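# Four arms build a self-supporting stick ring over well

## Task

Around the centre of the square well (scene origin x=0, y=0, sides parallel to x and y, nothing beneath but the floor), assemble a closed ring of wooden sticks. Every stick must have one end lying on a desk and its other end lying on the following stick in the ring; sticks may overhang the well. Any number of the four arms may help. The ring must hold itself up with no robot supporting it, and at the end all grippers must have released and the arms must be moved away.

## Robot and tools

SETUP. Four identical i2rt Big YAM arms, named arm1, arm2, arm3 and arm4, each sit on a desk at the edge of the well. Each has six revolute joints, a two-finger gripper and a wrist camera. Approximate foot positions in the scene frame (metres) and headings (degrees, counter-clockwise from +x): arm1 (+0.22, +0.56, +0.72) heading -90; arm2 (-0.52, +0.50, +0.72) heading -90; arm3 (-0.22, -0.56, +0.72) heading +90; arm4 (+0.52, -0.50, +0.72) heading +90. So arm1 and arm2 look toward -y, arm3 and arm4 toward +y. The hand reaches roughly 1.0 m out from the joint1 axis.

FRAMES. One scene frame is shared by everything: origin on the floor, +z up, well centred at x=0, y=0. "hand" means the midpoint between fingertips (URDF link pinch); its z axis runs along the fingers and the fingers separate along its y axis. With joints 1 and 6 at zero and the hand level and forward, the wrist camera rides on top of the hand looking toward the fingertips.

execute_actions. Argument "actions" is a list holding one action or none. An action is an object keyed by arm name; each arm's value holds "joints", a map of absolute targets (not offsets) by joint name. Names, units and allowed ranges: joint1_rad -2.879..2.879 (rotation about the foot, positive counter-clockwise seen from above, 0 = unfolding toward the foot's heading); joint2_rad 0..3.141 (shoulder; 0 points the upper arm back and nearly level, increasing lifts it up then forward); joint3_rad 0..3.019 (elbow; 0 folded, increasing opens); joint4_rad -1.692..1.57 (hand pitch, positive tips fingers up); joint5_rad -1.57..1.57 (hand yaw, positive toward the arm's right); joint6_rad -2.094..2.094 (hand roll, positive clockwise viewed from behind the hand); gripper_m 0..0.093 (fingertip gap in metres). Arrival tolerances: ±0.045, ±0.14, ±0.09, ±0.055, ±0.03, ±0.035 rad and ±0.003 m. All listed motions start at once and may finish at different moments; joints move at different speeds, so the hand can sweep a wide path between postures. Any joint or arm you omit may keep pushing toward an earlier target. An unknown key or out-of-range number rejects the entire call and nothing moves. Optional "cameras": list from arm1_cam_wrist, arm2_cam_wrist, arm3_cam_wrist, arm4_cam_wrist, cam_high, or "all"; omitted/null/["all"] gives every camera, [] gives none. An empty actions list just reports state and images.

wait: "seconds" 0 to 10; commands nothing new, then returns state and images. zoom_image: "camera" plus "region" [x0, y0, x1, y1] in pixels of that camera's latest full image, top-left origin, at most 504x504. read_manual: returns only licence texts. finished_scene: pass the current scene number to close it for good; the goal must already hold and keep holding.

RESULT LINES. joint_positions gives current readings. joint_status tells how each commanded motion of the last accepted action ended: off_target (stopped short, may still push), contact_stop or time_out (target dropped, joint holds where it stopped; a timed-out joint may still push toward a target clipped near its position, and goes there if freed), not_followed (a self/inter-arm collision check blocked those arm targets; the arm may retry them on later actions; a gripper target in that action still runs). A "joint command not followed" line, often with "cause:", marks this. on_its_own lists what was not commanded in this call; its "held at" is the held target, not the actual position. To relieve pushing, send a joint its reported position. Tiny target changes may not move a joint. Joint torques are raw drive outputs with per-arm offset, scale and noise, nonzero even unloaded. The "pictures" line names images in order.

CAMERAS. Wrist cameras are 616x616 fisheye; cam_high is a fixed 896x504 room camera roughly above (0.35, -0.04, 2.05) looking down. Calibrations exist but each camera may be off by a small angle and some millimetres; wrist-camera poses also inherit joint-reading errors.

HAZARDS. The arms do not stop on contact and can push hard. Robot-to-robot hard pressing fails the task; hard hits may too. The clearance check can react late and ignores fingers, gripper housings and wrist cameras. Object contacts do not count as robot contact. Knocking anything out of the work area fails. Avoid drops, slips, slams and forceful pushes. Loose objects may occasionally get nudged. Sustained load heats motors: a MOTOR HOT warning appears from 85 °C, and at 100 °C an OVER-TEMPERATURE FAULT drops that arm until it cools, with its unfinished keys reading limit_stop_at_motor_heat (resend them afterward). Loaded joints sag. Arms act independently and do not wait for each other. Release all sticks and retract arms before finishing.

Each tool is called after "Call:" as name([rows], argument=value, ...), one row to a line, values as JSON.

## Session

Call:
execute_actions(actions=[])

Scene clock: 0.00 s.
Joint torques (N m, as the arm reports them, + toward a larger angle): no reading
Motor temperatures (°C, as the motors report them): arm1=[26 23 25 23 25 24] | arm2=[25 26 27 25 23 26] | arm3=[25 24 22 26 24 22] | arm4=[23 23 23 25 23 23]
arm1.joint_positions: joint1_rad=+0.213 joint2_rad=+0.567 joint3_rad=+1.340 joint4_rad=-1.493 joint5_rad=+0.315 joint6_rad=-0.450 gripper_m=+0.095
arm1.joint_status: not commanded
arm1.hand: x=+0.2050 y=+0.3578 z=+1.3228 quat_wxyz=(-0.139, -0.452, -0.782, +0.405) (m; scene frame)
arm2.joint_positions: joint1_rad=+0.463 joint2_rad=+0.589 joint3_rad=+1.462 joint4_rad=-1.326 joint5_rad=+0.138 joint6_rad=+0.121 gripper_m=+0.094
arm2.joint_status: not commanded
arm2.hand: x=-0.4495 y=+0.3032 z=+1.3412 quat_wxyz=(-0.433, -0.525, -0.663, +0.313) (m; scene frame)
arm3.joint_positions: joint1_rad=-0.317 joint2_rad=+0.610 joint3_rad=+1.399 joint4_rad=-1.229 joint5_rad=+0.260 joint6_rad=+0.270 gripper_m=+0.095
arm3.joint_status: not commanded
arm3.hand: x=-0.1091 y=-0.3550 z=+1.3916 quat_wxyz=(-0.462, +0.339, -0.763, -0.297) (m; scene frame)
arm4.joint_positions: joint1_rad=-0.190 joint2_rad=+0.528 joint3_rad=+1.349 joint4_rad=-1.376 joint5_rad=-0.231 joint6_rad=-0.318 gripper_m=+0.094
arm4.joint_status: not commanded
arm4.hand: x=+0.5263 y=-0.3015 z=+1.2796 quat_wxyz=(-0.361, +0.686, -0.534, -0.337) (m; scene frame)
pictures: arm1_cam_wrist, arm2_cam_wrist, arm3_cam_wrist, arm4_cam_wrist, cam_high
Images, in order (width x height): arm1_cam_wrist 616x616, arm2_cam_wrist 616x616, arm3_cam_wrist 616x616, arm4_cam_wrist 616x616, cam_high 896x504.

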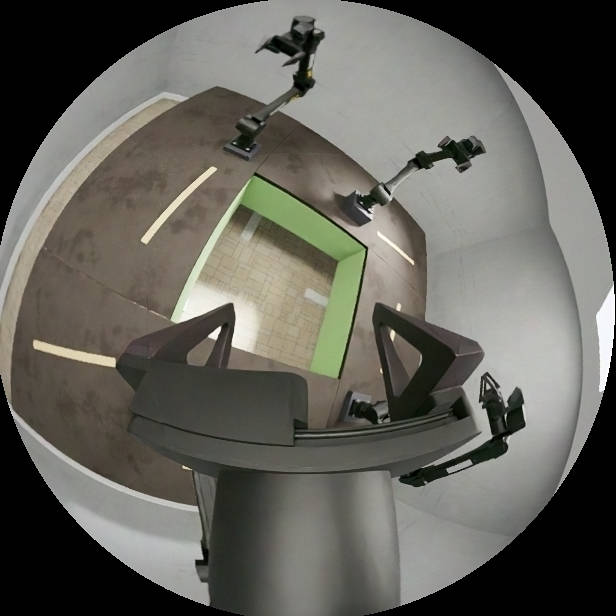

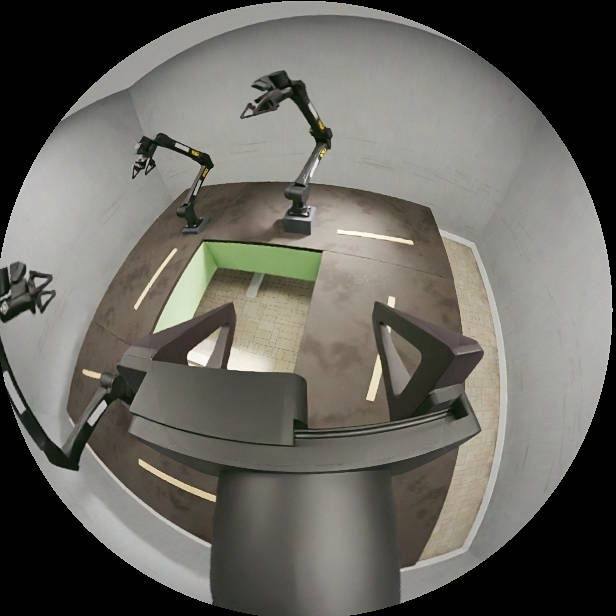

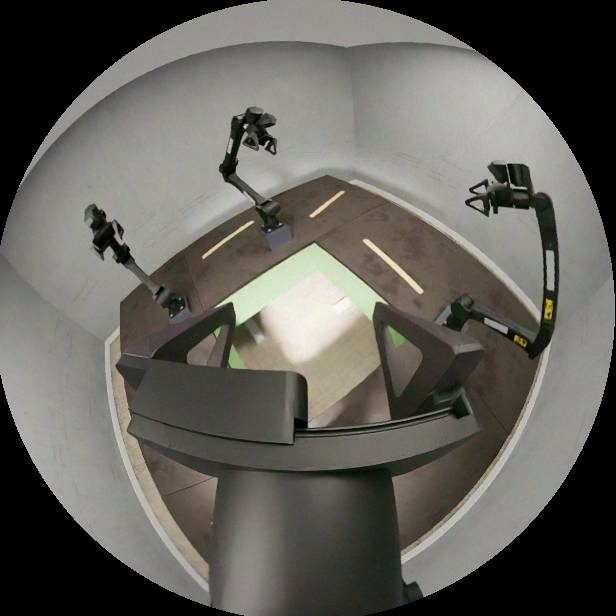

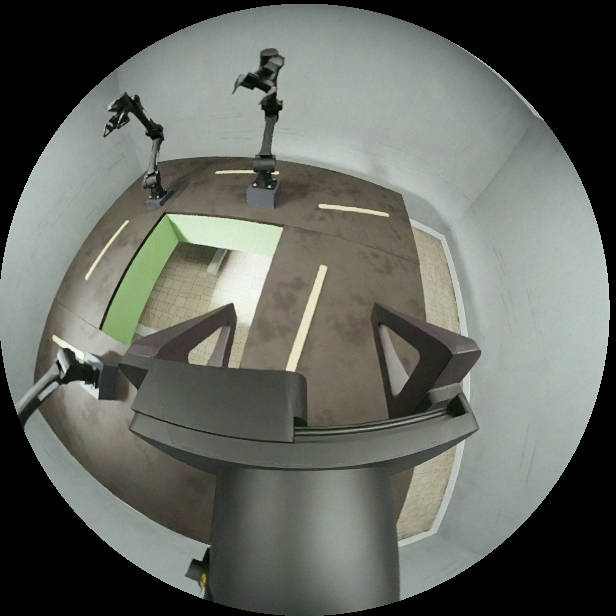

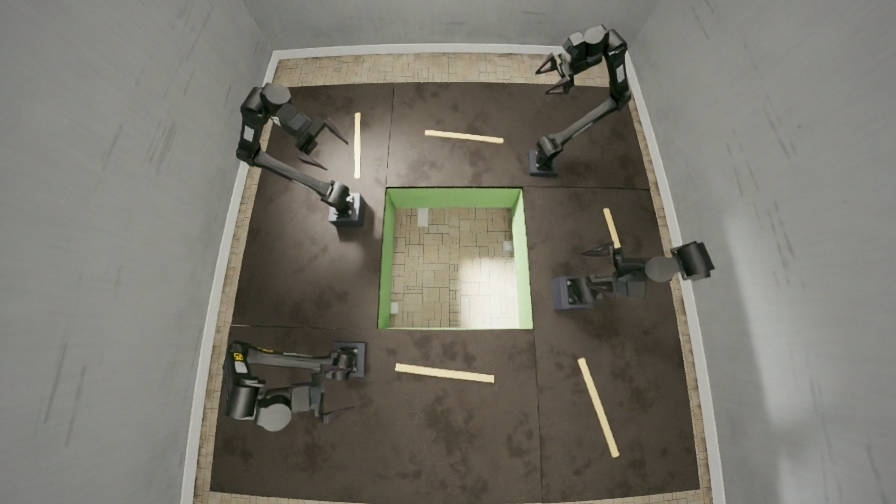

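Call:
execute_actions([
  {"arm1":{"joints":{"joint1_rad":1.717,"joint2_rad":1.714,"joint3_rad":0.94,"joint4_rad":-0.797,"joint5_rad":0,"joint6_rad":-0.12}},"arm2":{"joints":{"joint1_rad":-0.511,"joint2_rad":1.417,"joint3_rad":0.83,"joint4_rad":-0.984,"joint5_rad":0,"joint6_rad":-0.377}},"arm3":{"joints":{"joint1_rad":1.555,"joint2_rad":1.504,"joint3_rad":0.666,"joint4_rad":-0.733,"joint5_rad":0,"joint6_rad":-0.11}},"arm4":{"joints":{"joint1_rad":-0.146,"joint2_rad":1.307,"joint3_rad":0.724,"joint4_rad":-0.988,"joint5_rad":0,"joint6_rad":-0.03}}},
])

Scene clock: 24.83 s.
Joint torques (N m, as the arm reports them, + toward a larger angle): arm1=[ -0.09 -11.76   7.42   1.12  -0.07   0.2 ] | arm2=[-1.08 -6.08  9.43  0.4   0.05 -0.16] | arm3=[ 1.18 -8.09  6.36  0.8  -0.06 -0.16] | arm4=[ 0.4  -7.75  7.22  0.81  0.    0.13]
Motor temperatures (°C, as the motors report them): arm1=[26 23 29 23 25 24] | arm2=[25 26 31 26 23 26] | arm3=[25 24 28 26 24 22] | arm4=[23 23 28 25 23 23]
arm1.joint_positions: joint1_rad=+1.720 joint2_rad=+1.706 joint3_rad=+0.937 joint4_rad=-0.813 joint5_rad=+0.000 joint6_rad=-0.127 gripper_m=+0.095
arm1.joint_status: all done
arm1.hand: x=+0.6242 y=+0.6221 z=+0.8090 quat_wxyz=(+0.005, +0.139, -0.990, -0.004) (m; scene frame)
arm2.joint_positions: joint1_rad=-0.510 joint2_rad=+1.413 joint3_rad=+0.813 joint4_rad=-0.990 joint5_rad=+0.001 joint6_rad=-0.363 gripper_m=+0.094
arm2.joint_status: all done
arm2.hand: x=-0.6949 y=+0.2090 z=+0.8146 quat_wxyz=(+0.003, -0.767, -0.642, -0.004) (m; scene frame)
arm3.joint_positions: joint1_rad=+1.555 joint2_rad=+1.500 joint3_rad=+0.672 joint4_rad=-0.740 joint5_rad=+0.001 joint6_rad=-0.099 gripper_m=+0.095
arm3.joint_status: all done
arm3.hand: x=-0.5388 y=-0.5608 z=+0.7993 quat_wxyz=(-0.008, +0.999, +0.052, +0.002) (m; scene frame)
arm4.joint_positions: joint1_rad=-0.154 joint2_rad=+1.296 joint3_rad=+0.712 joint4_rad=-0.999 joint5_rad=-0.003 joint6_rad=-0.042 gripper_m=+0.094
arm4.joint_status: all done
arm4.hand: x=+0.5665 y=-0.2035 z=+0.8036 quat_wxyz=(+0.012, +0.667, -0.745, -0.002) (m; scene frame)
pictures: arm1_cam_wrist, arm2_cam_wrist, arm3_cam_wrist, arm4_cam_wrist, cam_high
camera_calibration (this result's frames):
arm1_cam_wrist: T_world_to_cam=[[0.268873, -0.962701, -0.0302256, 0.458605], [-0.773076, -0.234418, 0.589407, 0.157816], [-0.574509, -0.135109, -0.80727, 1.21843], [0, 0, 0, 1]] pos_world=[0.698695, 0.643116, 0.904446]
arm2_cam_wrist: T_world_to_cam=[[-0.983748, 0.179455, 0.00595104, -0.729373], [0.147653, 0.789665, 0.595507, -0.54464], [0.102167, 0.586707, -0.803328, 0.727786], [0, 0, 0, 1]] pos_world=[-0.711458, 0.133975, 0.913328]
arm3_cam_wrist: T_world_to_cam=[[-0.100842, 0.994733, 0.0183376, 0.487844], [0.807436, 0.0710577, 0.58566, 0.0160868], [0.581272, 0.0738653, -0.81035, 1.12497], [0, 0, 0, 1]] pos_world=[-0.61771, -0.569514, 0.893255]
arm4_cam_wrist: T_world_to_cam=[[0.993649, -0.109307, -0.0267157, -0.559047], [-0.0720518, -0.800426, 0.595086, -0.600847], [-0.0864311, -0.589382, -0.803218, 0.698232], [0, 0, 0, 1]] pos_world=[0.572554, -0.130516, 0.903452]
Images, in order (width x height): arm1_cam_wrist 616x616, arm2_cam_wrist 616x616, arm3_cam_wrist 616x616, arm4_cam_wrist 616x616, cam_high 896x504.

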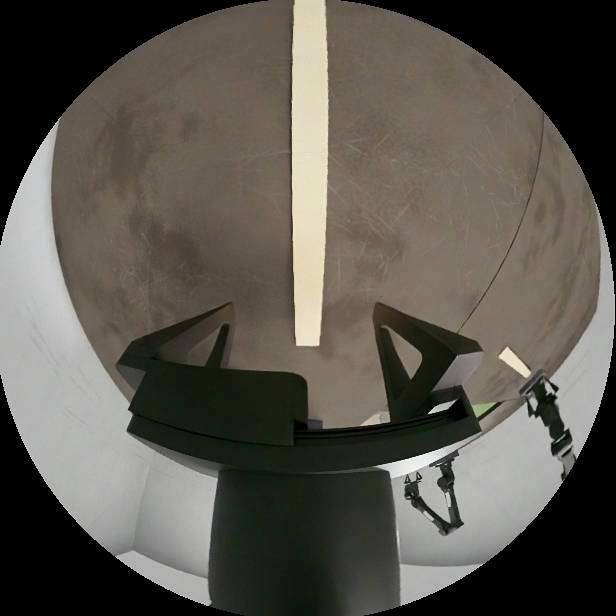

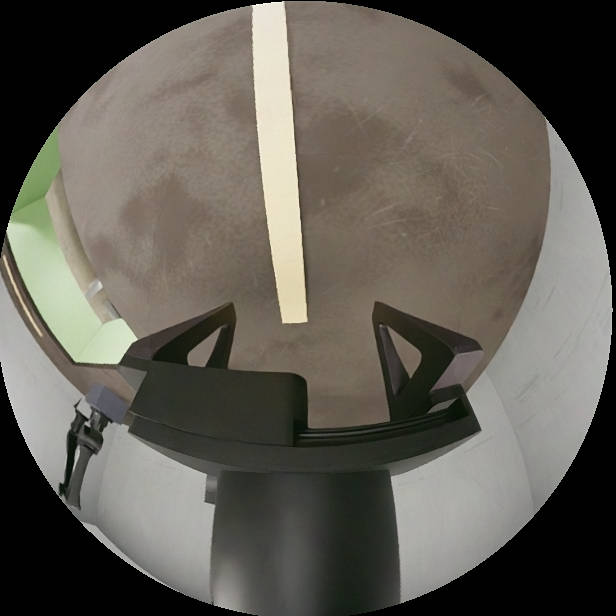

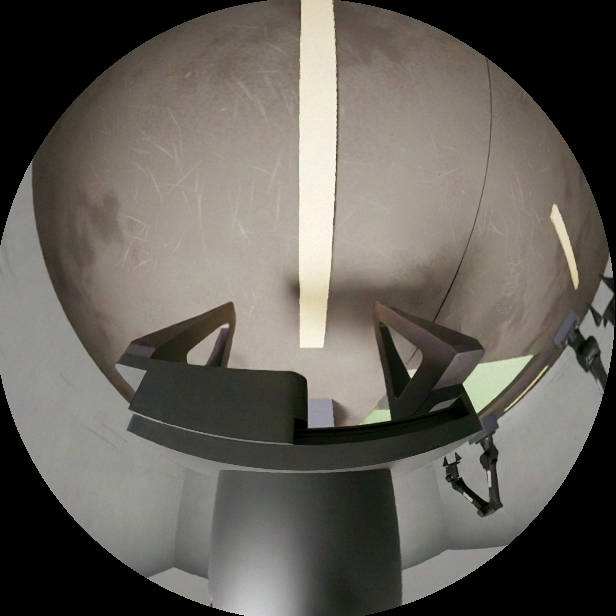

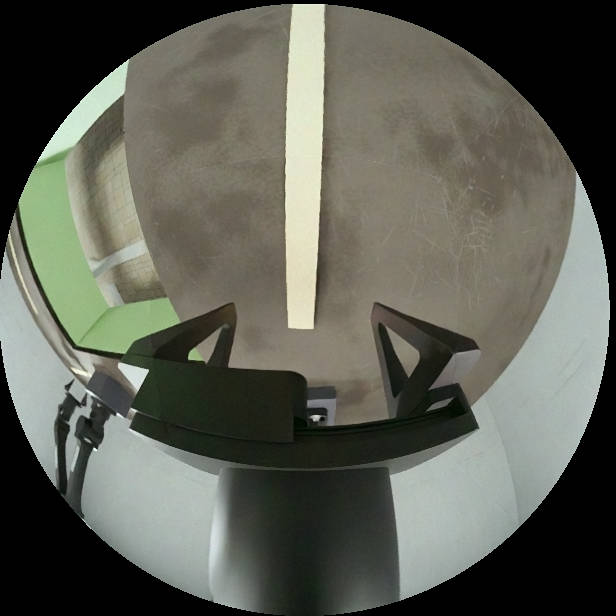

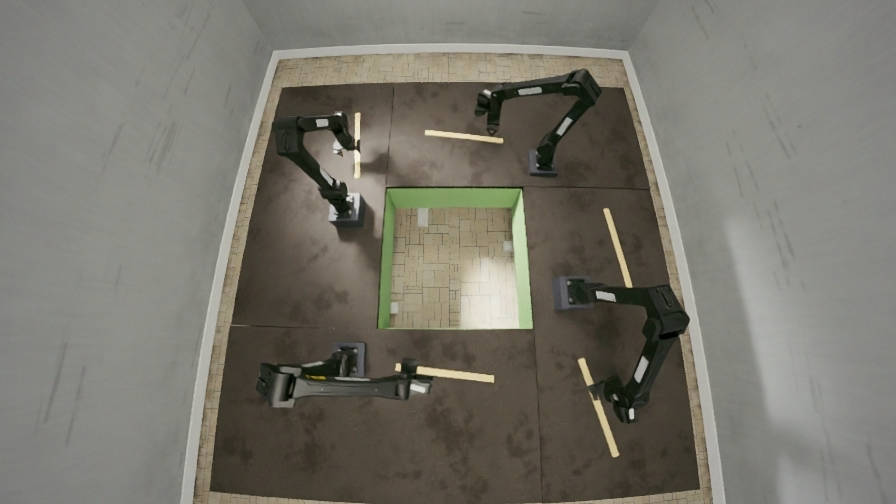

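Call:
execute_actions([
  {"arm1":{"joints":{"joint2_rad":1.891,"joint3_rad":0.922,"joint4_rad":-0.6}},"arm2":{"joints":{"joint1_rad":-0.44,"joint2_rad":1.629,"joint3_rad":0.788,"joint4_rad":-0.73,"joint6_rad":-0.39}},"arm3":{"joints":{"joint1_rad":1.53,"joint2_rad":1.693,"joint3_rad":0.628,"joint4_rad":-0.506}},"arm4":{"joints":{"joint2_rad":1.511,"joint3_rad":0.686,"joint4_rad":-0.746}}},
])

Scene clock: 30.47 s.
Joint torques (N m, as the arm reports them, + toward a larger angle): arm1=[  0.56 -13.66   5.86   1.37  -0.13   0.19] | arm2=[-1.06 -7.92  6.39  1.19  0.12 -0.12] | arm3=[  0.76 -10.09   4.75   0.89  -0.06  -0.16] | arm4=[  0.47 -11.14   5.17   0.76   0.     0.14]
Motor temperatures (°C, as the motors report them): arm1=[26 23 28 23 25 24] | arm2=[25 26 31 26 23 26] | arm3=[25 24 27 26 24 22] | arm4=[23 23 28 25 23 23]
arm1.joint_positions: joint1_rad=+1.721 joint2_rad=+1.886 joint3_rad=+0.920 joint4_rad=-0.617 joint5_rad=+0.001 joint6_rad=-0.127 gripper_m=+0.095
arm1.joint_status: all done
arm1.hand: x=+0.6299 y=+0.6238 z=+0.7333 quat_wxyz=(+0.006, +0.140, -0.990, -0.003) (m; scene frame)
arm2.joint_positions: joint1_rad=-0.439 joint2_rad=+1.628 joint3_rad=+0.787 joint4_rad=-0.756 joint5_rad=-0.001 joint6_rad=-0.384 gripper_m=+0.094
arm2.joint_status: all done
arm2.hand: x=-0.6829 y=+0.1792 z=+0.7351 quat_wxyz=(+0.005, -0.736, -0.676, -0.008) (m; scene frame)
arm3.joint_positions: joint1_rad=+1.537 joint2_rad=+1.700 joint3_rad=+0.631 joint4_rad=-0.515 joint5_rad=+0.001 joint6_rad=-0.099 gripper_m=+0.095
arm3.joint_status: all done
arm3.hand: x=-0.5348 y=-0.5540 z=+0.7299 quat_wxyz=(-0.007, +0.999, +0.043, +0.010) (m; scene frame)
arm4.joint_positions: joint1_rad=-0.154 joint2_rad=+1.513 joint3_rad=+0.687 joint4_rad=-0.758 joint5_rad=-0.003 joint6_rad=-0.042 gripper_m=+0.094
arm4.joint_status: all done
arm4.hand: x=+0.5690 y=-0.1805 z=+0.7323 quat_wxyz=(+0.012, +0.667, -0.745, -0.002) (m; scene frame)
pictures: arm1_cam_wrist, arm2_cam_wrist, arm3_cam_wrist, arm4_cam_wrist, cam_high
camera_calibration (this result's frames):
arm1_cam_wrist: T_world_to_cam=[[0.269583, -0.962531, -0.0293116, 0.455265], [-0.771886, -0.234187, 0.591058, 0.205197], [-0.575776, -0.136714, -0.806097, 1.16176], [0, 0, 0, 1]] pos_world=[0.704568, 0.645089, 0.828549]
arm2_cam_wrist: T_world_to_cam=[[-0.996082, 0.0884106, 0.0018641, -0.700857], [0.0717508, 0.795703, 0.601422, -0.532733], [0.0516888, 0.599199, -0.798929, 0.640213], [0, 0, 0, 1]] pos_world=[-0.692979, 0.102246, 0.833189]
arm3_cam_wrist: T_world_to_cam=[[-0.0826631, 0.996435, 0.0168844, 0.494429], [0.798831, 0.0561213, 0.598932, 0.0304256], [0.595849, 0.0629973, -0.800622, 1.06064], [0, 0, 0, 1]] pos_world=[-0.615417, -0.561191, 0.822604]
arm4_cam_wrist: T_world_to_cam=[[0.993646, -0.109321, -0.0267654, -0.560872], [-0.0719344, -0.799753, 0.596004, -0.540503], [-0.0865613, -0.590291, -0.802536, 0.654101], [0, 0, 0, 1]] pos_world=[0.575048, -0.107474, 0.832069]
Images, in order (width x height): arm1_cam_wrist 616x616, arm2_cam_wrist 616x616, arm3_cam_wrist 616x616, arm4_cam_wrist 616x616, cam_high 896x504.

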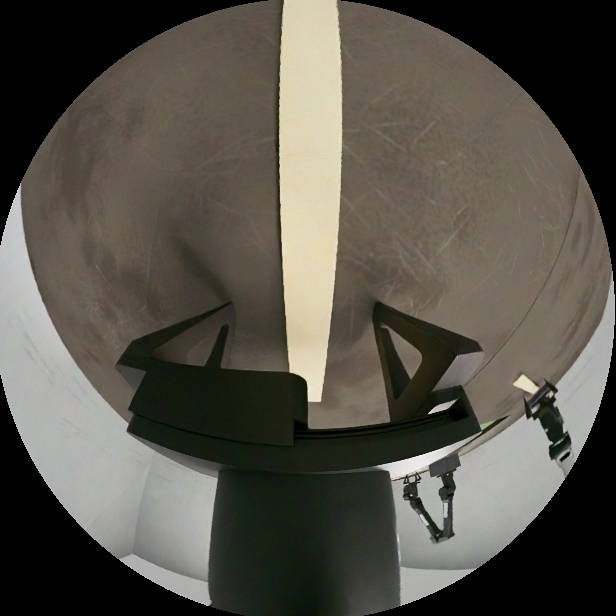

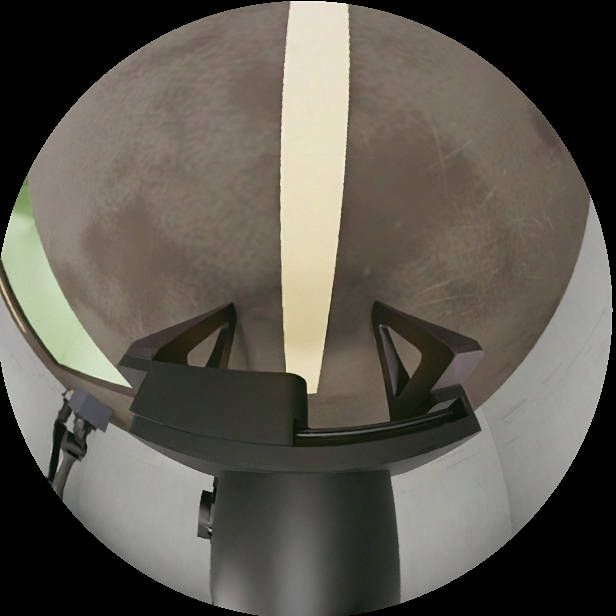

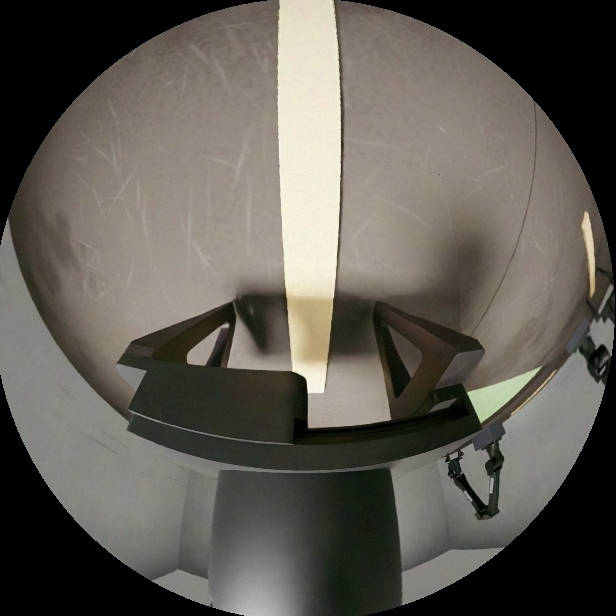

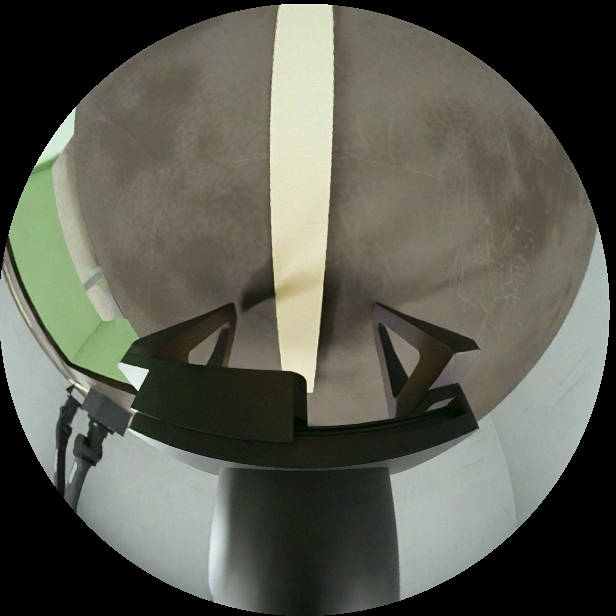

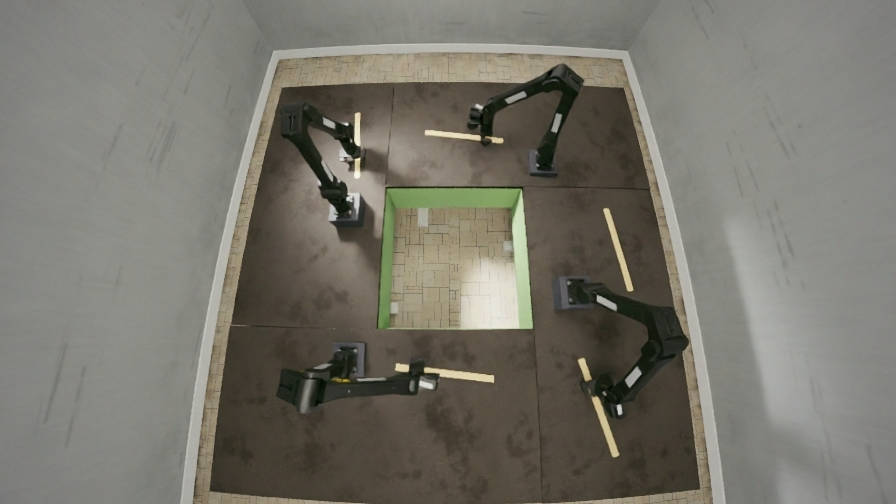

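Lower slightly, close, lift.

Call:
execute_actions([
  {"arm1":{"joints":{"joint2_rad":1.905}},"arm2":{"joints":{"joint2_rad":1.645}},"arm3":{"joints":{"joint2_rad":1.71}},"arm4":{"joints":{"joint2_rad":1.53}}},
], cameras=[])

Call:
execute_actions([
  {"arm1":{"joints":{"gripper_m":0}},"arm2":{"joints":{"gripper_m":0}},"arm3":{"joints":{"gripper_m":0}},"arm4":{"joints":{"gripper_m":0}}},
], cameras=[])

Call:
execute_actions([
  {"arm1":{"joints":{"joint2_rad":1.5}},"arm2":{"joints":{"joint2_rad":1.5}},"arm3":{"joints":{"joint2_rad":1.3}},"arm4":{"joints":{"joint2_rad":1.4}}},
])

Scene clock: 36.23 s.
Joint torques (N m, as the arm reports them, + toward a larger angle): arm1=[  0.47 -12.75   6.02   1.23  -0.14   0.2 ] | arm2=[-1.08 -6.72  6.37  1.15  0.12 -0.08] | arm3=[ 0.79 -8.74  4.72  0.89 -0.06 -0.15] | arm4=[ 0.34 -9.34  5.21  0.79 -0.01  0.12]
Motor temperatures (°C, as the motors report them): arm1=[26 24 28 23 25 24] | arm2=[25 26 30 26 23 26] | arm3=[25 25 27 26 24 22] | arm4=[23 23 28 25 23 23]
arm1.joint_positions: joint1_rad=+1.721 joint2_rad=+1.886 joint3_rad=+0.920 joint4_rad=-0.617 joint5_rad=+0.001 joint6_rad=-0.127 gripper_m=+0.095
arm1.joint_status: all done
arm1.hand: x=+0.6299 y=+0.6238 z=+0.7333 quat_wxyz=(+0.006, +0.140, -0.990, -0.003) (m; scene frame)
arm2.joint_positions: joint1_rad=-0.439 joint2_rad=+1.628 joint3_rad=+0.787 joint4_rad=-0.756 joint5_rad=-0.001 joint6_rad=-0.384 gripper_m=+0.094
arm2.joint_status: all done
arm2.hand: x=-0.6829 y=+0.1792 z=+0.7351 quat_wxyz=(+0.005, -0.736, -0.677, -0.008) (m; scene frame)
arm3.joint_positions: joint1_rad=+1.537 joint2_rad=+1.700 joint3_rad=+0.631 joint4_rad=-0.515 joint5_rad=+0.001 joint6_rad=-0.099 gripper_m=+0.095
arm3.joint_status: all done
arm3.hand: x=-0.5348 y=-0.5540 z=+0.7299 quat_wxyz=(-0.007, +0.999, +0.043, +0.010) (m; scene frame)
arm4.joint_positions: joint1_rad=-0.154 joint2_rad=+1.513 joint3_rad=+0.687 joint4_rad=-0.758 joint5_rad=-0.003 joint6_rad=-0.042 gripper_m=+0.094
arm4.joint_status: all done
arm4.hand: x=+0.5690 y=-0.1806 z=+0.7322 quat_wxyz=(+0.012, +0.667, -0.745, -0.002) (m; scene frame)
pictures: none
No camera images: the call's "cameras" was empty. Leave "cameras" out to get every camera's image.

Scene clock: 36.97 s.
Joint torques (N m, as the arm reports them, + toward a larger angle): arm1=[  0.34 -12.44   5.87   1.31  -0.13   0.18] | arm2=[-1.1  -6.86  6.41  0.7   0.17 -0.08] | arm3=[ 0.78 -8.79  4.7   0.88 -0.05 -0.15] | arm4=[ 0.37 -9.38  5.19  0.76 -0.06  0.13]
Motor temperatures (°C, as the motors report them): arm1=[26 24 28 23 25 24] | arm2=[25 26 30 26 23 26] | arm3=[25 25 27 26 24 22] | arm4=[23 23 27 25 23 23]
arm1.joint_positions: joint1_rad=+1.721 joint2_rad=+1.886 joint3_rad=+0.920 joint4_rad=-0.617 joint5_rad=+0.001 joint6_rad=-0.127 gripper_m=+0.027
arm1.joint_status: gripper_m off_target (ended at +0.027, target +0.000)
arm1.hand: x=+0.6299 y=+0.6239 z=+0.7333 quat_wxyz=(+0.006, +0.139, -0.990, -0.004) (m; scene frame)
arm2.joint_positions: joint1_rad=-0.439 joint2_rad=+1.629 joint3_rad=+0.787 joint4_rad=-0.743 joint5_rad=-0.002 joint6_rad=-0.384 gripper_m=+0.027
arm2.joint_status: gripper_m off_target (ended at +0.027, target +0.000)
arm2.hand: x=-0.6841 y=+0.1763 z=+0.7348 quat_wxyz=(+0.002, -0.736, -0.677, -0.002) (m; scene frame)
arm3.joint_positions: joint1_rad=+1.537 joint2_rad=+1.700 joint3_rad=+0.631 joint4_rad=-0.515 joint5_rad=+0.001 joint6_rad=-0.099 gripper_m=+0.026
arm3.joint_status: gripper_m off_target (ended at +0.026, target +0.000)
arm3.hand: x=-0.5348 y=-0.5540 z=+0.7299 quat_wxyz=(-0.007, +0.999, +0.043, +0.010) (m; scene frame)
arm4.joint_positions: joint1_rad=-0.154 joint2_rad=+1.514 joint3_rad=+0.687 joint4_rad=-0.758 joint5_rad=-0.002 joint6_rad=-0.041 gripper_m=+0.026
arm4.joint_status: gripper_m off_target (ended at +0.026, target +0.000)
arm4.hand: x=+0.5691 y=-0.1807 z=+0.7321 quat_wxyz=(+0.012, +0.666, -0.746, -0.001) (m; scene frame)
pictures: none
No camera images: the call's "cameras" was empty. Leave "cameras" out to get every camera's image.

Scene clock: 38.17 s.
Joint torques (N m, as the arm reports them, + toward a larger angle): arm1=[  0.69 -10.33   9.99   1.97  -0.11   0.17] | arm2=[-1.07 -7.62  8.11  0.85  0.17 -0.08] | arm3=[ 0.83 -6.63  8.67  1.59 -0.05 -0.15] | arm4=[  0.4  -10.67   6.11   1.03  -0.06   0.13]
Motor temperatures (°C, as the motors report them): arm1=[26 24 28 23 25 24] | arm2=[25 26 30 26 23 26] | arm3=[25 25 27 26 24 22] | arm4=[23 23 27 25 23 23]
arm1.joint_positions: joint1_rad=+1.721 joint2_rad=+1.485 joint3_rad=+0.909 joint4_rad=-0.617 joint5_rad=+0.001 joint6_rad=-0.127 gripper_m=+0.027
arm1.joint_status: all done
arm1.hand: x=+0.6796 y=+0.6302 z=+0.9011 quat_wxyz=(-0.189, +0.136, -0.973, -0.006) (m; scene frame)
arm2.joint_positions: joint1_rad=-0.439 joint2_rad=+1.499 joint3_rad=+0.781 joint4_rad=-0.743 joint5_rad=-0.002 joint6_rad=-0.384 gripper_m=+0.027
arm2.joint_status: all done
arm2.hand: x=-0.6902 y=+0.1640 z=+0.7784 quat_wxyz=(-0.020, -0.735, -0.676, +0.056) (m; scene frame)
arm3.joint_positions: joint1_rad=+1.537 joint2_rad=+1.294 joint3_rad=+0.627 joint4_rad=-0.515 joint5_rad=+0.001 joint6_rad=-0.099 gripper_m=+0.026
arm3.joint_status: all done
arm3.hand: x=-0.5942 y=-0.5552 z=+0.8624 quat_wxyz=(-0.018, +0.981, +0.043, -0.189) (m; scene frame)
arm4.joint_positions: joint1_rad=-0.154 joint2_rad=+1.404 joint3_rad=+0.685 joint4_rad=-0.758 joint5_rad=-0.002 joint6_rad=-0.041 gripper_m=+0.026
arm4.joint_status: all done
arm4.hand: x=+0.5716 y=-0.1679 z=+0.7651 quat_wxyz=(-0.029, +0.665, -0.745, -0.035) (m; scene frame)
pictures: arm1_cam_wrist, arm2_cam_wrist, arm3_cam_wrist, arm4_cam_wrist, cam_high
camera_calibration (this result's frames):
arm1_cam_wrist: T_world_to_cam=[[0.26856, -0.963107, 0.0173354, 0.41195], [-0.935657, -0.256544, 0.242347, 0.58541], [-0.228959, -0.0813048, -0.970035, 1.20364], [0, 0, 0, 1]] pos_world=[0.712693, 0.644797, 1.01856]
arm2_cam_wrist: T_world_to_cam=[[-0.99454, 0.0907049, 0.051593, -0.74493], [0.104351, 0.862677, 0.494874, -0.451731], [0.000379369, 0.497556, -0.867432, 0.71888], [0, 0, 0, 1]] pos_world=[-0.693997, 0.0995835, 0.885562]
arm3_cam_wrist: T_world_to_cam=[[-0.074581, 0.995758, 0.0538892, 0.461012], [0.969189, 0.0596574, 0.238985, 0.412172], [0.234757, 0.0700526, -0.969527, 1.13713], [0, 0, 0, 1]] pos_world=[-0.632039, -0.563305, 0.979134]
arm4_cam_wrist: T_world_to_cam=[[0.993801, -0.109166, -0.0210102, -0.565699], [-0.0834692, -0.857557, 0.507572, -0.485207], [-0.0734269, -0.502672, -0.861353, 0.740314], [0, 0, 0, 1]] pos_world=[0.576051, -0.105713, 0.872064]
Images, in order (width x height): arm1_cam_wrist 616x616, arm2_cam_wrist 616x616, arm3_cam_wrist 616x616, arm4_cam_wrist 616x616, cam_high 896x504.

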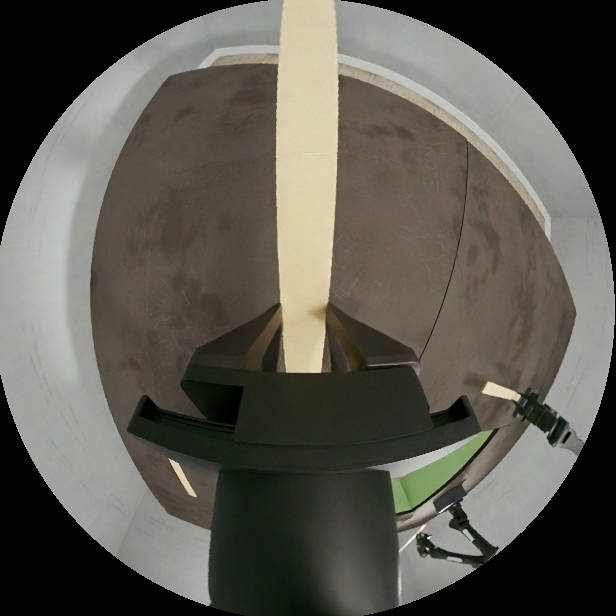

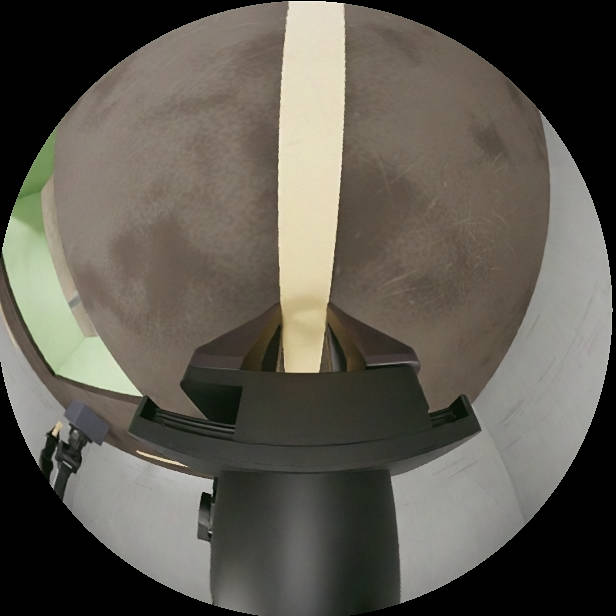

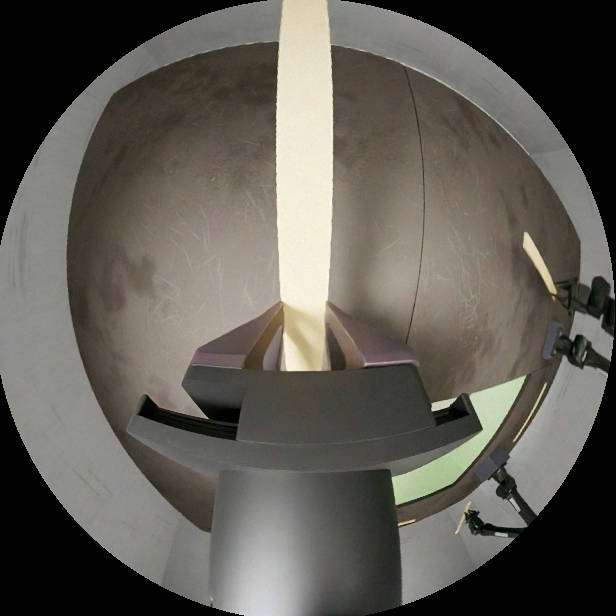

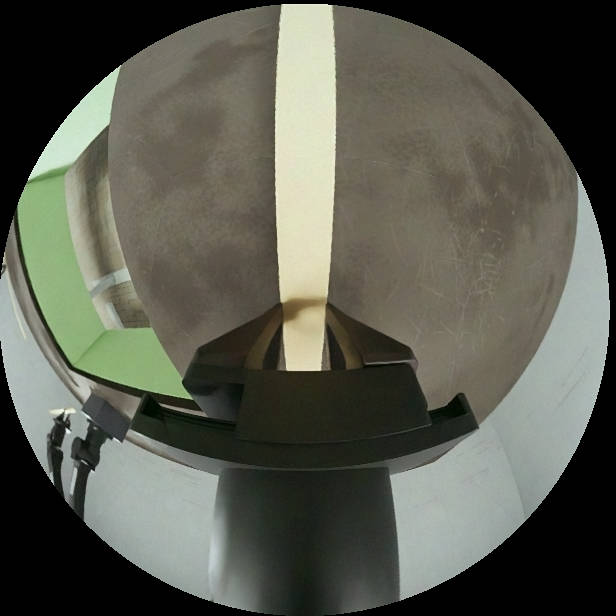

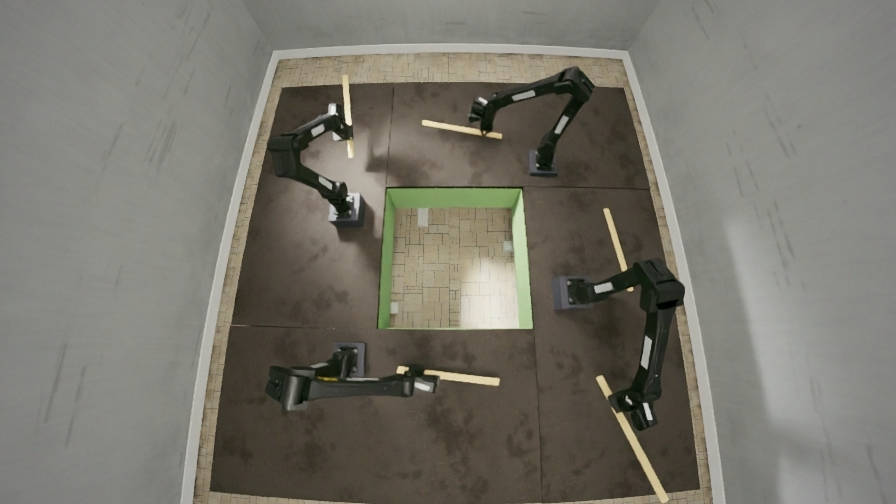

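Call:
execute_actions([
  {"arm1":{"joints":{"joint1_rad":-0.855,"joint2_rad":1.369,"joint3_rad":0.394,"joint4_rad":-0.35,"joint5_rad":-0.262,"joint6_rad":-0.855}},"arm3":{"joints":{"joint1_rad":-0.87,"joint2_rad":1.33,"joint3_rad":0.403,"joint4_rad":-0.4,"joint5_rad":-0.262,"joint6_rad":-0.855}}},
], cameras=["cam_high"])

Call:
execute_actions([
  {"arm2":{"joints":{"joint1_rad":0.285,"joint2_rad":1.765,"joint3_rad":1.15,"joint4_rad":-0.859,"joint5_rad":-0.338,"joint6_rad":-1.316}},"arm4":{"joints":{"joint1_rad":0.255,"joint2_rad":1.746,"joint3_rad":1.16,"joint4_rad":-0.888,"joint5_rad":-0.338,"joint6_rad":-1.316}}},
])

Call:
zoom_image(camera="cam_high", region=[340,150,580,370])

Scene clock: 52.87 s.
Joint torques (N m, as the arm reports them, + toward a larger angle): arm1=[ 0.45 -6.97  6.12  1.69 -0.46  0.04] | arm2=[-1.09 -7.14  8.08  0.91  0.17 -0.07] | arm3=[ 1.2  -5.47  7.15  1.31 -0.34 -0.17] | arm4=[  0.42 -10.57   5.99   0.96  -0.05   0.11]
Motor temperatures (°C, as the motors report them): arm1=[26 24 29 23 25 24] | arm2=[25 27 31 26 23 26] | arm3=[25 25 28 26 24 22] | arm4=[23 24 27 25 23 23]
arm1.joint_positions: joint1_rad=-0.850 joint2_rad=+1.366 joint3_rad=+0.392 joint4_rad=-0.367 joint5_rad=-0.260 joint6_rad=-0.847 gripper_m=+0.027
arm1.joint_status: all done
arm1.hand: x=+0.0355 y=+0.3418 z=+0.7865 quat_wxyz=(-0.119, -0.687, -0.707, +0.118) (m; scene frame)
arm2.joint_positions: joint1_rad=-0.439 joint2_rad=+1.499 joint3_rad=+0.781 joint4_rad=-0.743 joint5_rad=-0.002 joint6_rad=-0.384 gripper_m=+0.027
arm2.joint_status: not commanded
arm2.hand: x=-0.6902 y=+0.1640 z=+0.7784 quat_wxyz=(-0.020, -0.735, -0.676, +0.056) (m; scene frame)
arm3.joint_positions: joint1_rad=-0.867 joint2_rad=+1.332 joint3_rad=+0.397 joint4_rad=-0.408 joint5_rad=-0.259 joint6_rad=-0.842 gripper_m=+0.026
arm3.joint_status: all done
arm3.hand: x=-0.0368 y=-0.3419 z=+0.7932 quat_wxyz=(-0.127, +0.705, -0.686, -0.124) (m; scene frame)
arm4.joint_positions: joint1_rad=-0.154 joint2_rad=+1.404 joint3_rad=+0.685 joint4_rad=-0.758 joint5_rad=-0.002 joint6_rad=-0.041 gripper_m=+0.026
arm4.joint_status: not commanded
arm4.hand: x=+0.5716 y=-0.1679 z=+0.7651 quat_wxyz=(-0.029, +0.665, -0.745, -0.035) (m; scene frame)
pictures: cam_high
Images, in order (width x height): cam_high 896x504.

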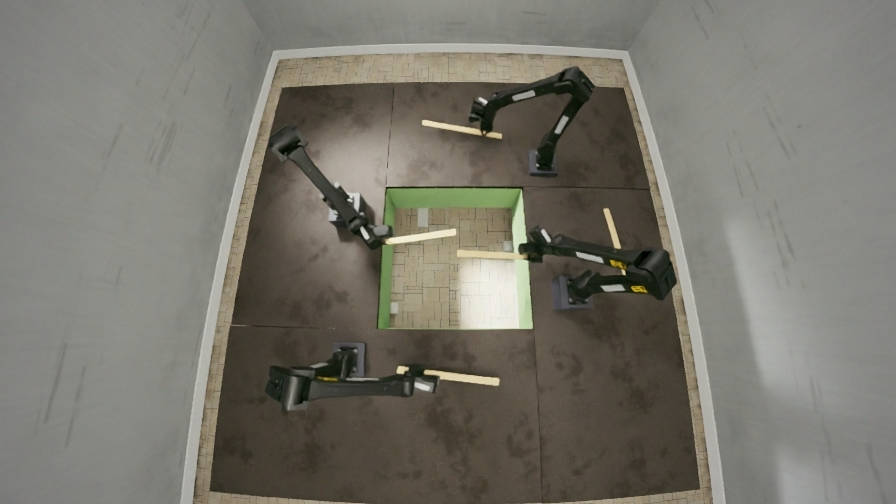

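Scene clock: 54.90 s.
Joint torques (N m, as the arm reports them, + toward a larger angle): arm1=[ 1.02 -6.66  6.16  1.55 -0.48  0.07] | arm2=[ -1.43 -12.33   9.83  -0.06  -0.29  -0.17] | arm3=[ 1.2  -5.46  7.15  1.31 -0.33 -0.15] | arm4=[ -0.66 -15.82   9.1    0.01  -0.56  -0.09]
Motor temperatures (°C, as the motors report them): arm1=[26 24 29 23 25 24] | arm2=[25 27 31 26 23 26] | arm3=[25 25 28 26 24 22] | arm4=[23 24 28 25 23 23]
arm1.joint_positions: joint1_rad=-0.850 joint2_rad=+1.366 joint3_rad=+0.392 joint4_rad=-0.367 joint5_rad=-0.260 joint6_rad=-0.848 gripper_m=+0.027
arm1.joint_status: not commanded
arm1.hand: x=+0.0356 y=+0.3418 z=+0.7866 quat_wxyz=(-0.119, -0.686, -0.708, +0.118) (m; scene frame)
arm2.joint_positions: joint1_rad=+0.291 joint2_rad=+1.779 joint3_rad=+1.127 joint4_rad=-0.850 joint5_rad=-0.337 joint6_rad=-1.302 gripper_m=+0.027
arm2.joint_status: all done
arm2.hand: x=-0.3397 y=+0.0449 z=+0.7786 quat_wxyz=(-0.167, +0.003, -0.986, -0.008) (m; scene frame)
arm3.joint_positions: joint1_rad=-0.867 joint2_rad=+1.332 joint3_rad=+0.397 joint4_rad=-0.408 joint5_rad=-0.259 joint6_rad=-0.844 gripper_m=+0.026
arm3.joint_status: not commanded
arm3.hand: x=-0.0368 y=-0.3420 z=+0.7932 quat_wxyz=(-0.128, +0.706, -0.686, -0.124) (m; scene frame)
arm4.joint_positions: joint1_rad=+0.262 joint2_rad=+1.742 joint3_rad=+1.120 joint4_rad=-0.879 joint5_rad=-0.337 joint6_rad=-1.303 gripper_m=+0.026
arm4.joint_status: all done
arm4.hand: x=+0.3415 y=-0.0511 z=+0.7836 quat_wxyz=(+0.011, +0.984, +0.003, -0.178) (m; scene frame)
pictures: arm1_cam_wrist, arm2_cam_wrist, arm3_cam_wrist, arm4_cam_wrist, cam_high
camera_calibration (this result's frames):
arm1_cam_wrist: T_world_to_cam=[[-0.999382, -0.0301298, -0.0180963, 0.0631985], [-0.0340104, 0.958891, 0.28173, -0.541844], [0.00886387, 0.282172, -0.959323, 0.780494], [0, 0, 0, 1]] pos_world=[0.0378129, 0.30124, 0.902543]
arm2_cam_wrist: T_world_to_cam=[[0.00273405, -0.999934, -0.0111671, 0.0511163], [-0.957448, -0.00584033, 0.288548, -0.546706], [-0.288594, 0.00990299, -0.9574, 0.771963], [0, 0, 0, 1]] pos_world=[-0.300798, 0.0402752, 0.8974]
arm3_cam_wrist: T_world_to_cam=[[0.999651, 0.0234531, 0.0121732, 0.0340685], [0.0194848, -0.965428, 0.259941, -0.526386], [0.0178487, -0.259613, -0.965548, 0.800442], [0, 0, 0, 1]] pos_world=[-0.038087, -0.301182, 0.90928]
arm4_cam_wrist: T_world_to_cam=[[-0.015517, 0.99949, -0.0279054, 0.0828378], [0.964808, 0.0222938, 0.26201, -0.534188], [0.262499, -0.0228577, -0.964662, 0.788755], [0, 0, 0, 1]] pos_world=[0.309627, -0.0528573, 0.903156]
Images, in order (width x height): arm1_cam_wrist 616x616, arm2_cam_wrist 616x616, arm3_cam_wrist 616x616, arm4_cam_wrist 616x616, cam_high 896x504.

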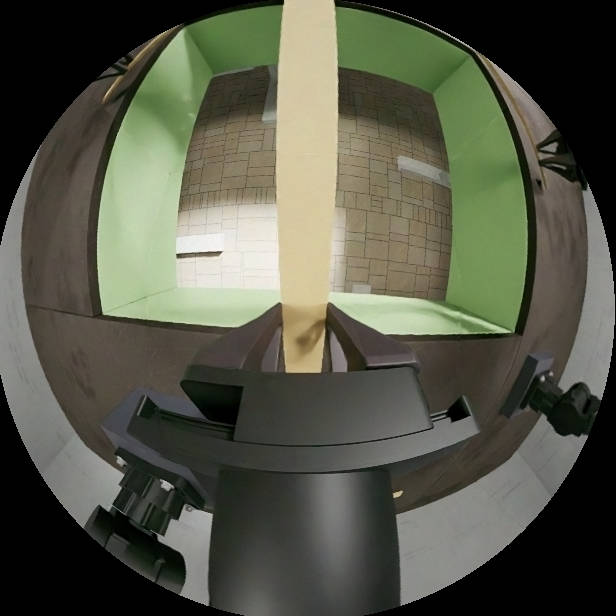

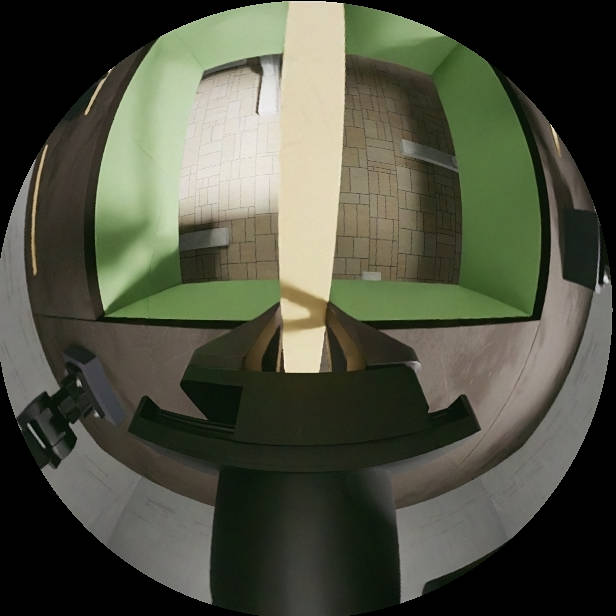

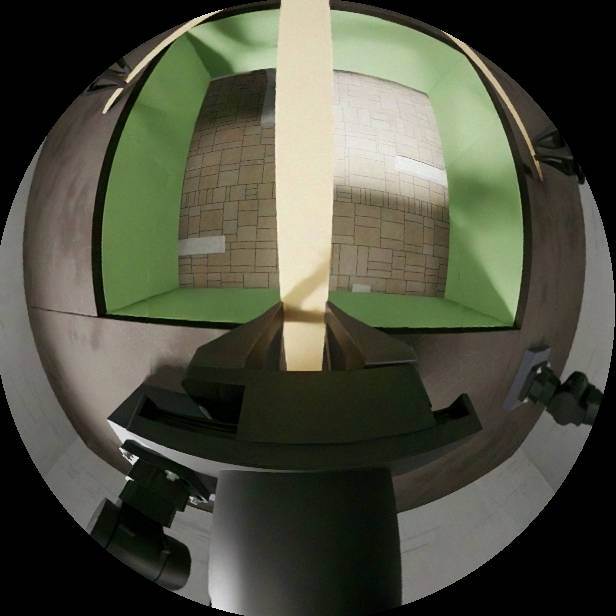

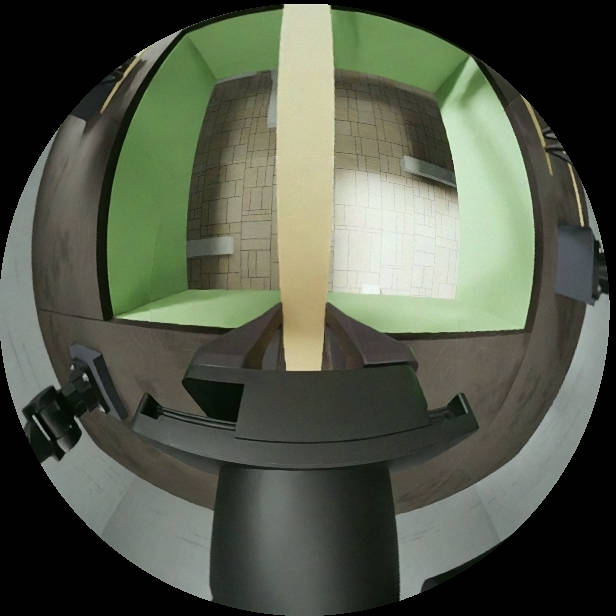

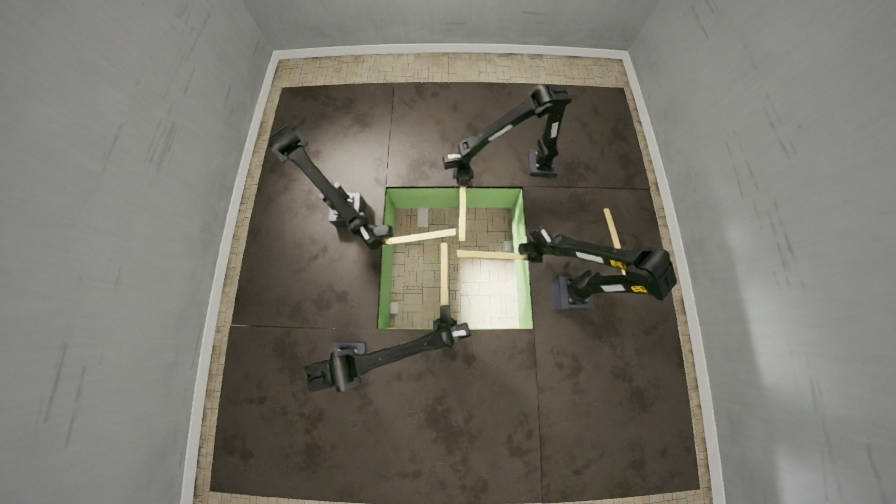

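Region (340, 150, 580, 370) of cam_high's 896x504 image, scaled by 2.100, with more detail than that image has; it fills the top 462 rows of this view, and the rest is white.

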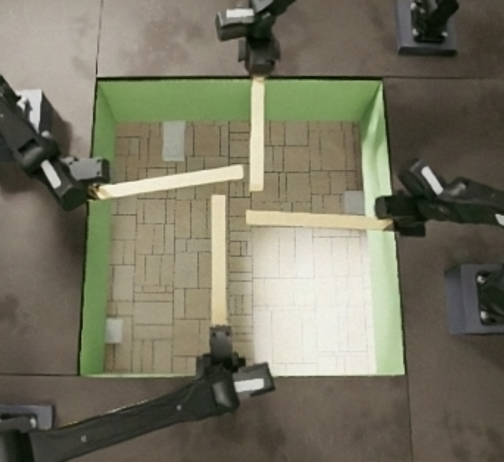

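Call:
execute_actions([
  {"arm1":{"joints":{"joint1_rad":-0.72,"joint2_rad":1.39,"joint3_rad":0.513,"joint4_rad":-0.42,"joint5_rad":-0.228,"joint6_rad":-0.68}},"arm3":{"joints":{"joint1_rad":-0.735,"joint2_rad":1.373,"joint3_rad":0.517,"joint4_rad":-0.44,"joint5_rad":-0.228,"joint6_rad":-0.68}},"arm2":{"joints":{"joint1_rad":0.38,"joint2_rad":1.76,"joint3_rad":1.228,"joint4_rad":-0.88,"joint5_rad":-0.328,"joint6_rad":-1.2}},"arm4":{"joints":{"joint1_rad":0.35,"joint2_rad":1.754,"joint3_rad":1.245,"joint4_rad":-0.912,"joint5_rad":-0.328,"joint6_rad":-1.19}}},
], cameras=["cam_high"])

Call:
zoom_image(camera="cam_high", region=[340,150,580,370])

Scene clock: 63.13 s.
Joint torques (N m, as the arm reports them, + toward a larger angle): arm1=[ 1.26 -7.12  8.25  0.25 -0.3   0.41] | arm2=[ -1.63 -12.84  11.83   0.06  -0.34   0.23] | arm3=[ 1.39 -6.75  9.62  0.88 -0.23  0.12] | arm4=[ -0.7  -15.88   9.56   0.17  -0.56   0.13]
Motor temperatures (°C, as the motors report them): arm1=[26 24 28 23 25 24] | arm2=[25 27 32 26 23 26] | arm3=[25 25 28 26 24 22] | arm4=[23 25 30 25 23 23]
arm1.joint_positions: joint1_rad=-0.721 joint2_rad=+1.381 joint3_rad=+0.494 joint4_rad=-0.406 joint5_rad=-0.228 joint6_rad=-0.709 gripper_m=+0.027
arm1.joint_status: all done
arm1.hand: x=+0.0320 y=+0.2902 z=+0.8081 quat_wxyz=(-0.120, -0.688, -0.704, +0.127) (m; scene frame)
arm2.joint_positions: joint1_rad=+0.384 joint2_rad=+1.778 joint3_rad=+1.187 joint4_rad=-0.872 joint5_rad=-0.326 joint6_rad=-1.220 gripper_m=+0.027
arm2.joint_status: all done
arm2.hand: x=-0.2920 y=+0.0419 z=+0.7976 quat_wxyz=(-0.167, +0.011, -0.986, -0.003) (m; scene frame)
arm3.joint_positions: joint1_rad=-0.735 joint2_rad=+1.376 joint3_rad=+0.485 joint4_rad=-0.438 joint5_rad=-0.227 joint6_rad=-0.692 gripper_m=+0.026
arm3.joint_status: all done
arm3.hand: x=-0.0407 y=-0.2981 z=+0.8044 quat_wxyz=(-0.118, +0.699, -0.694, -0.125) (m; scene frame)
arm4.joint_positions: joint1_rad=+0.358 joint2_rad=+1.745 joint3_rad=+1.202 joint4_rad=-0.904 joint5_rad=-0.326 joint6_rad=-1.202 gripper_m=+0.026
arm4.joint_status: all done
arm4.hand: x=+0.2904 y=-0.0411 z=+0.8099 quat_wxyz=(+0.001, +0.984, +0.005, -0.180) (m; scene frame)
pictures: cam_high
Images, in order (width x height): cam_high 896x504.

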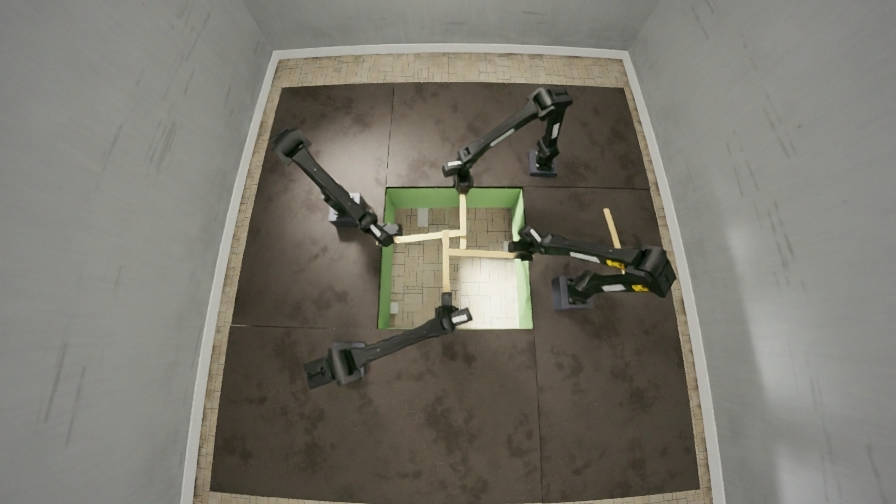

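Region (340, 150, 580, 370) of cam_high's 896x504 image, scaled by 2.100, with more detail than that image has; it fills the top 462 rows of this view, and the rest is white.

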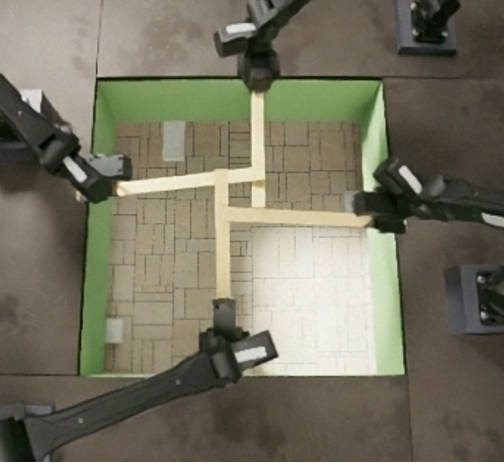

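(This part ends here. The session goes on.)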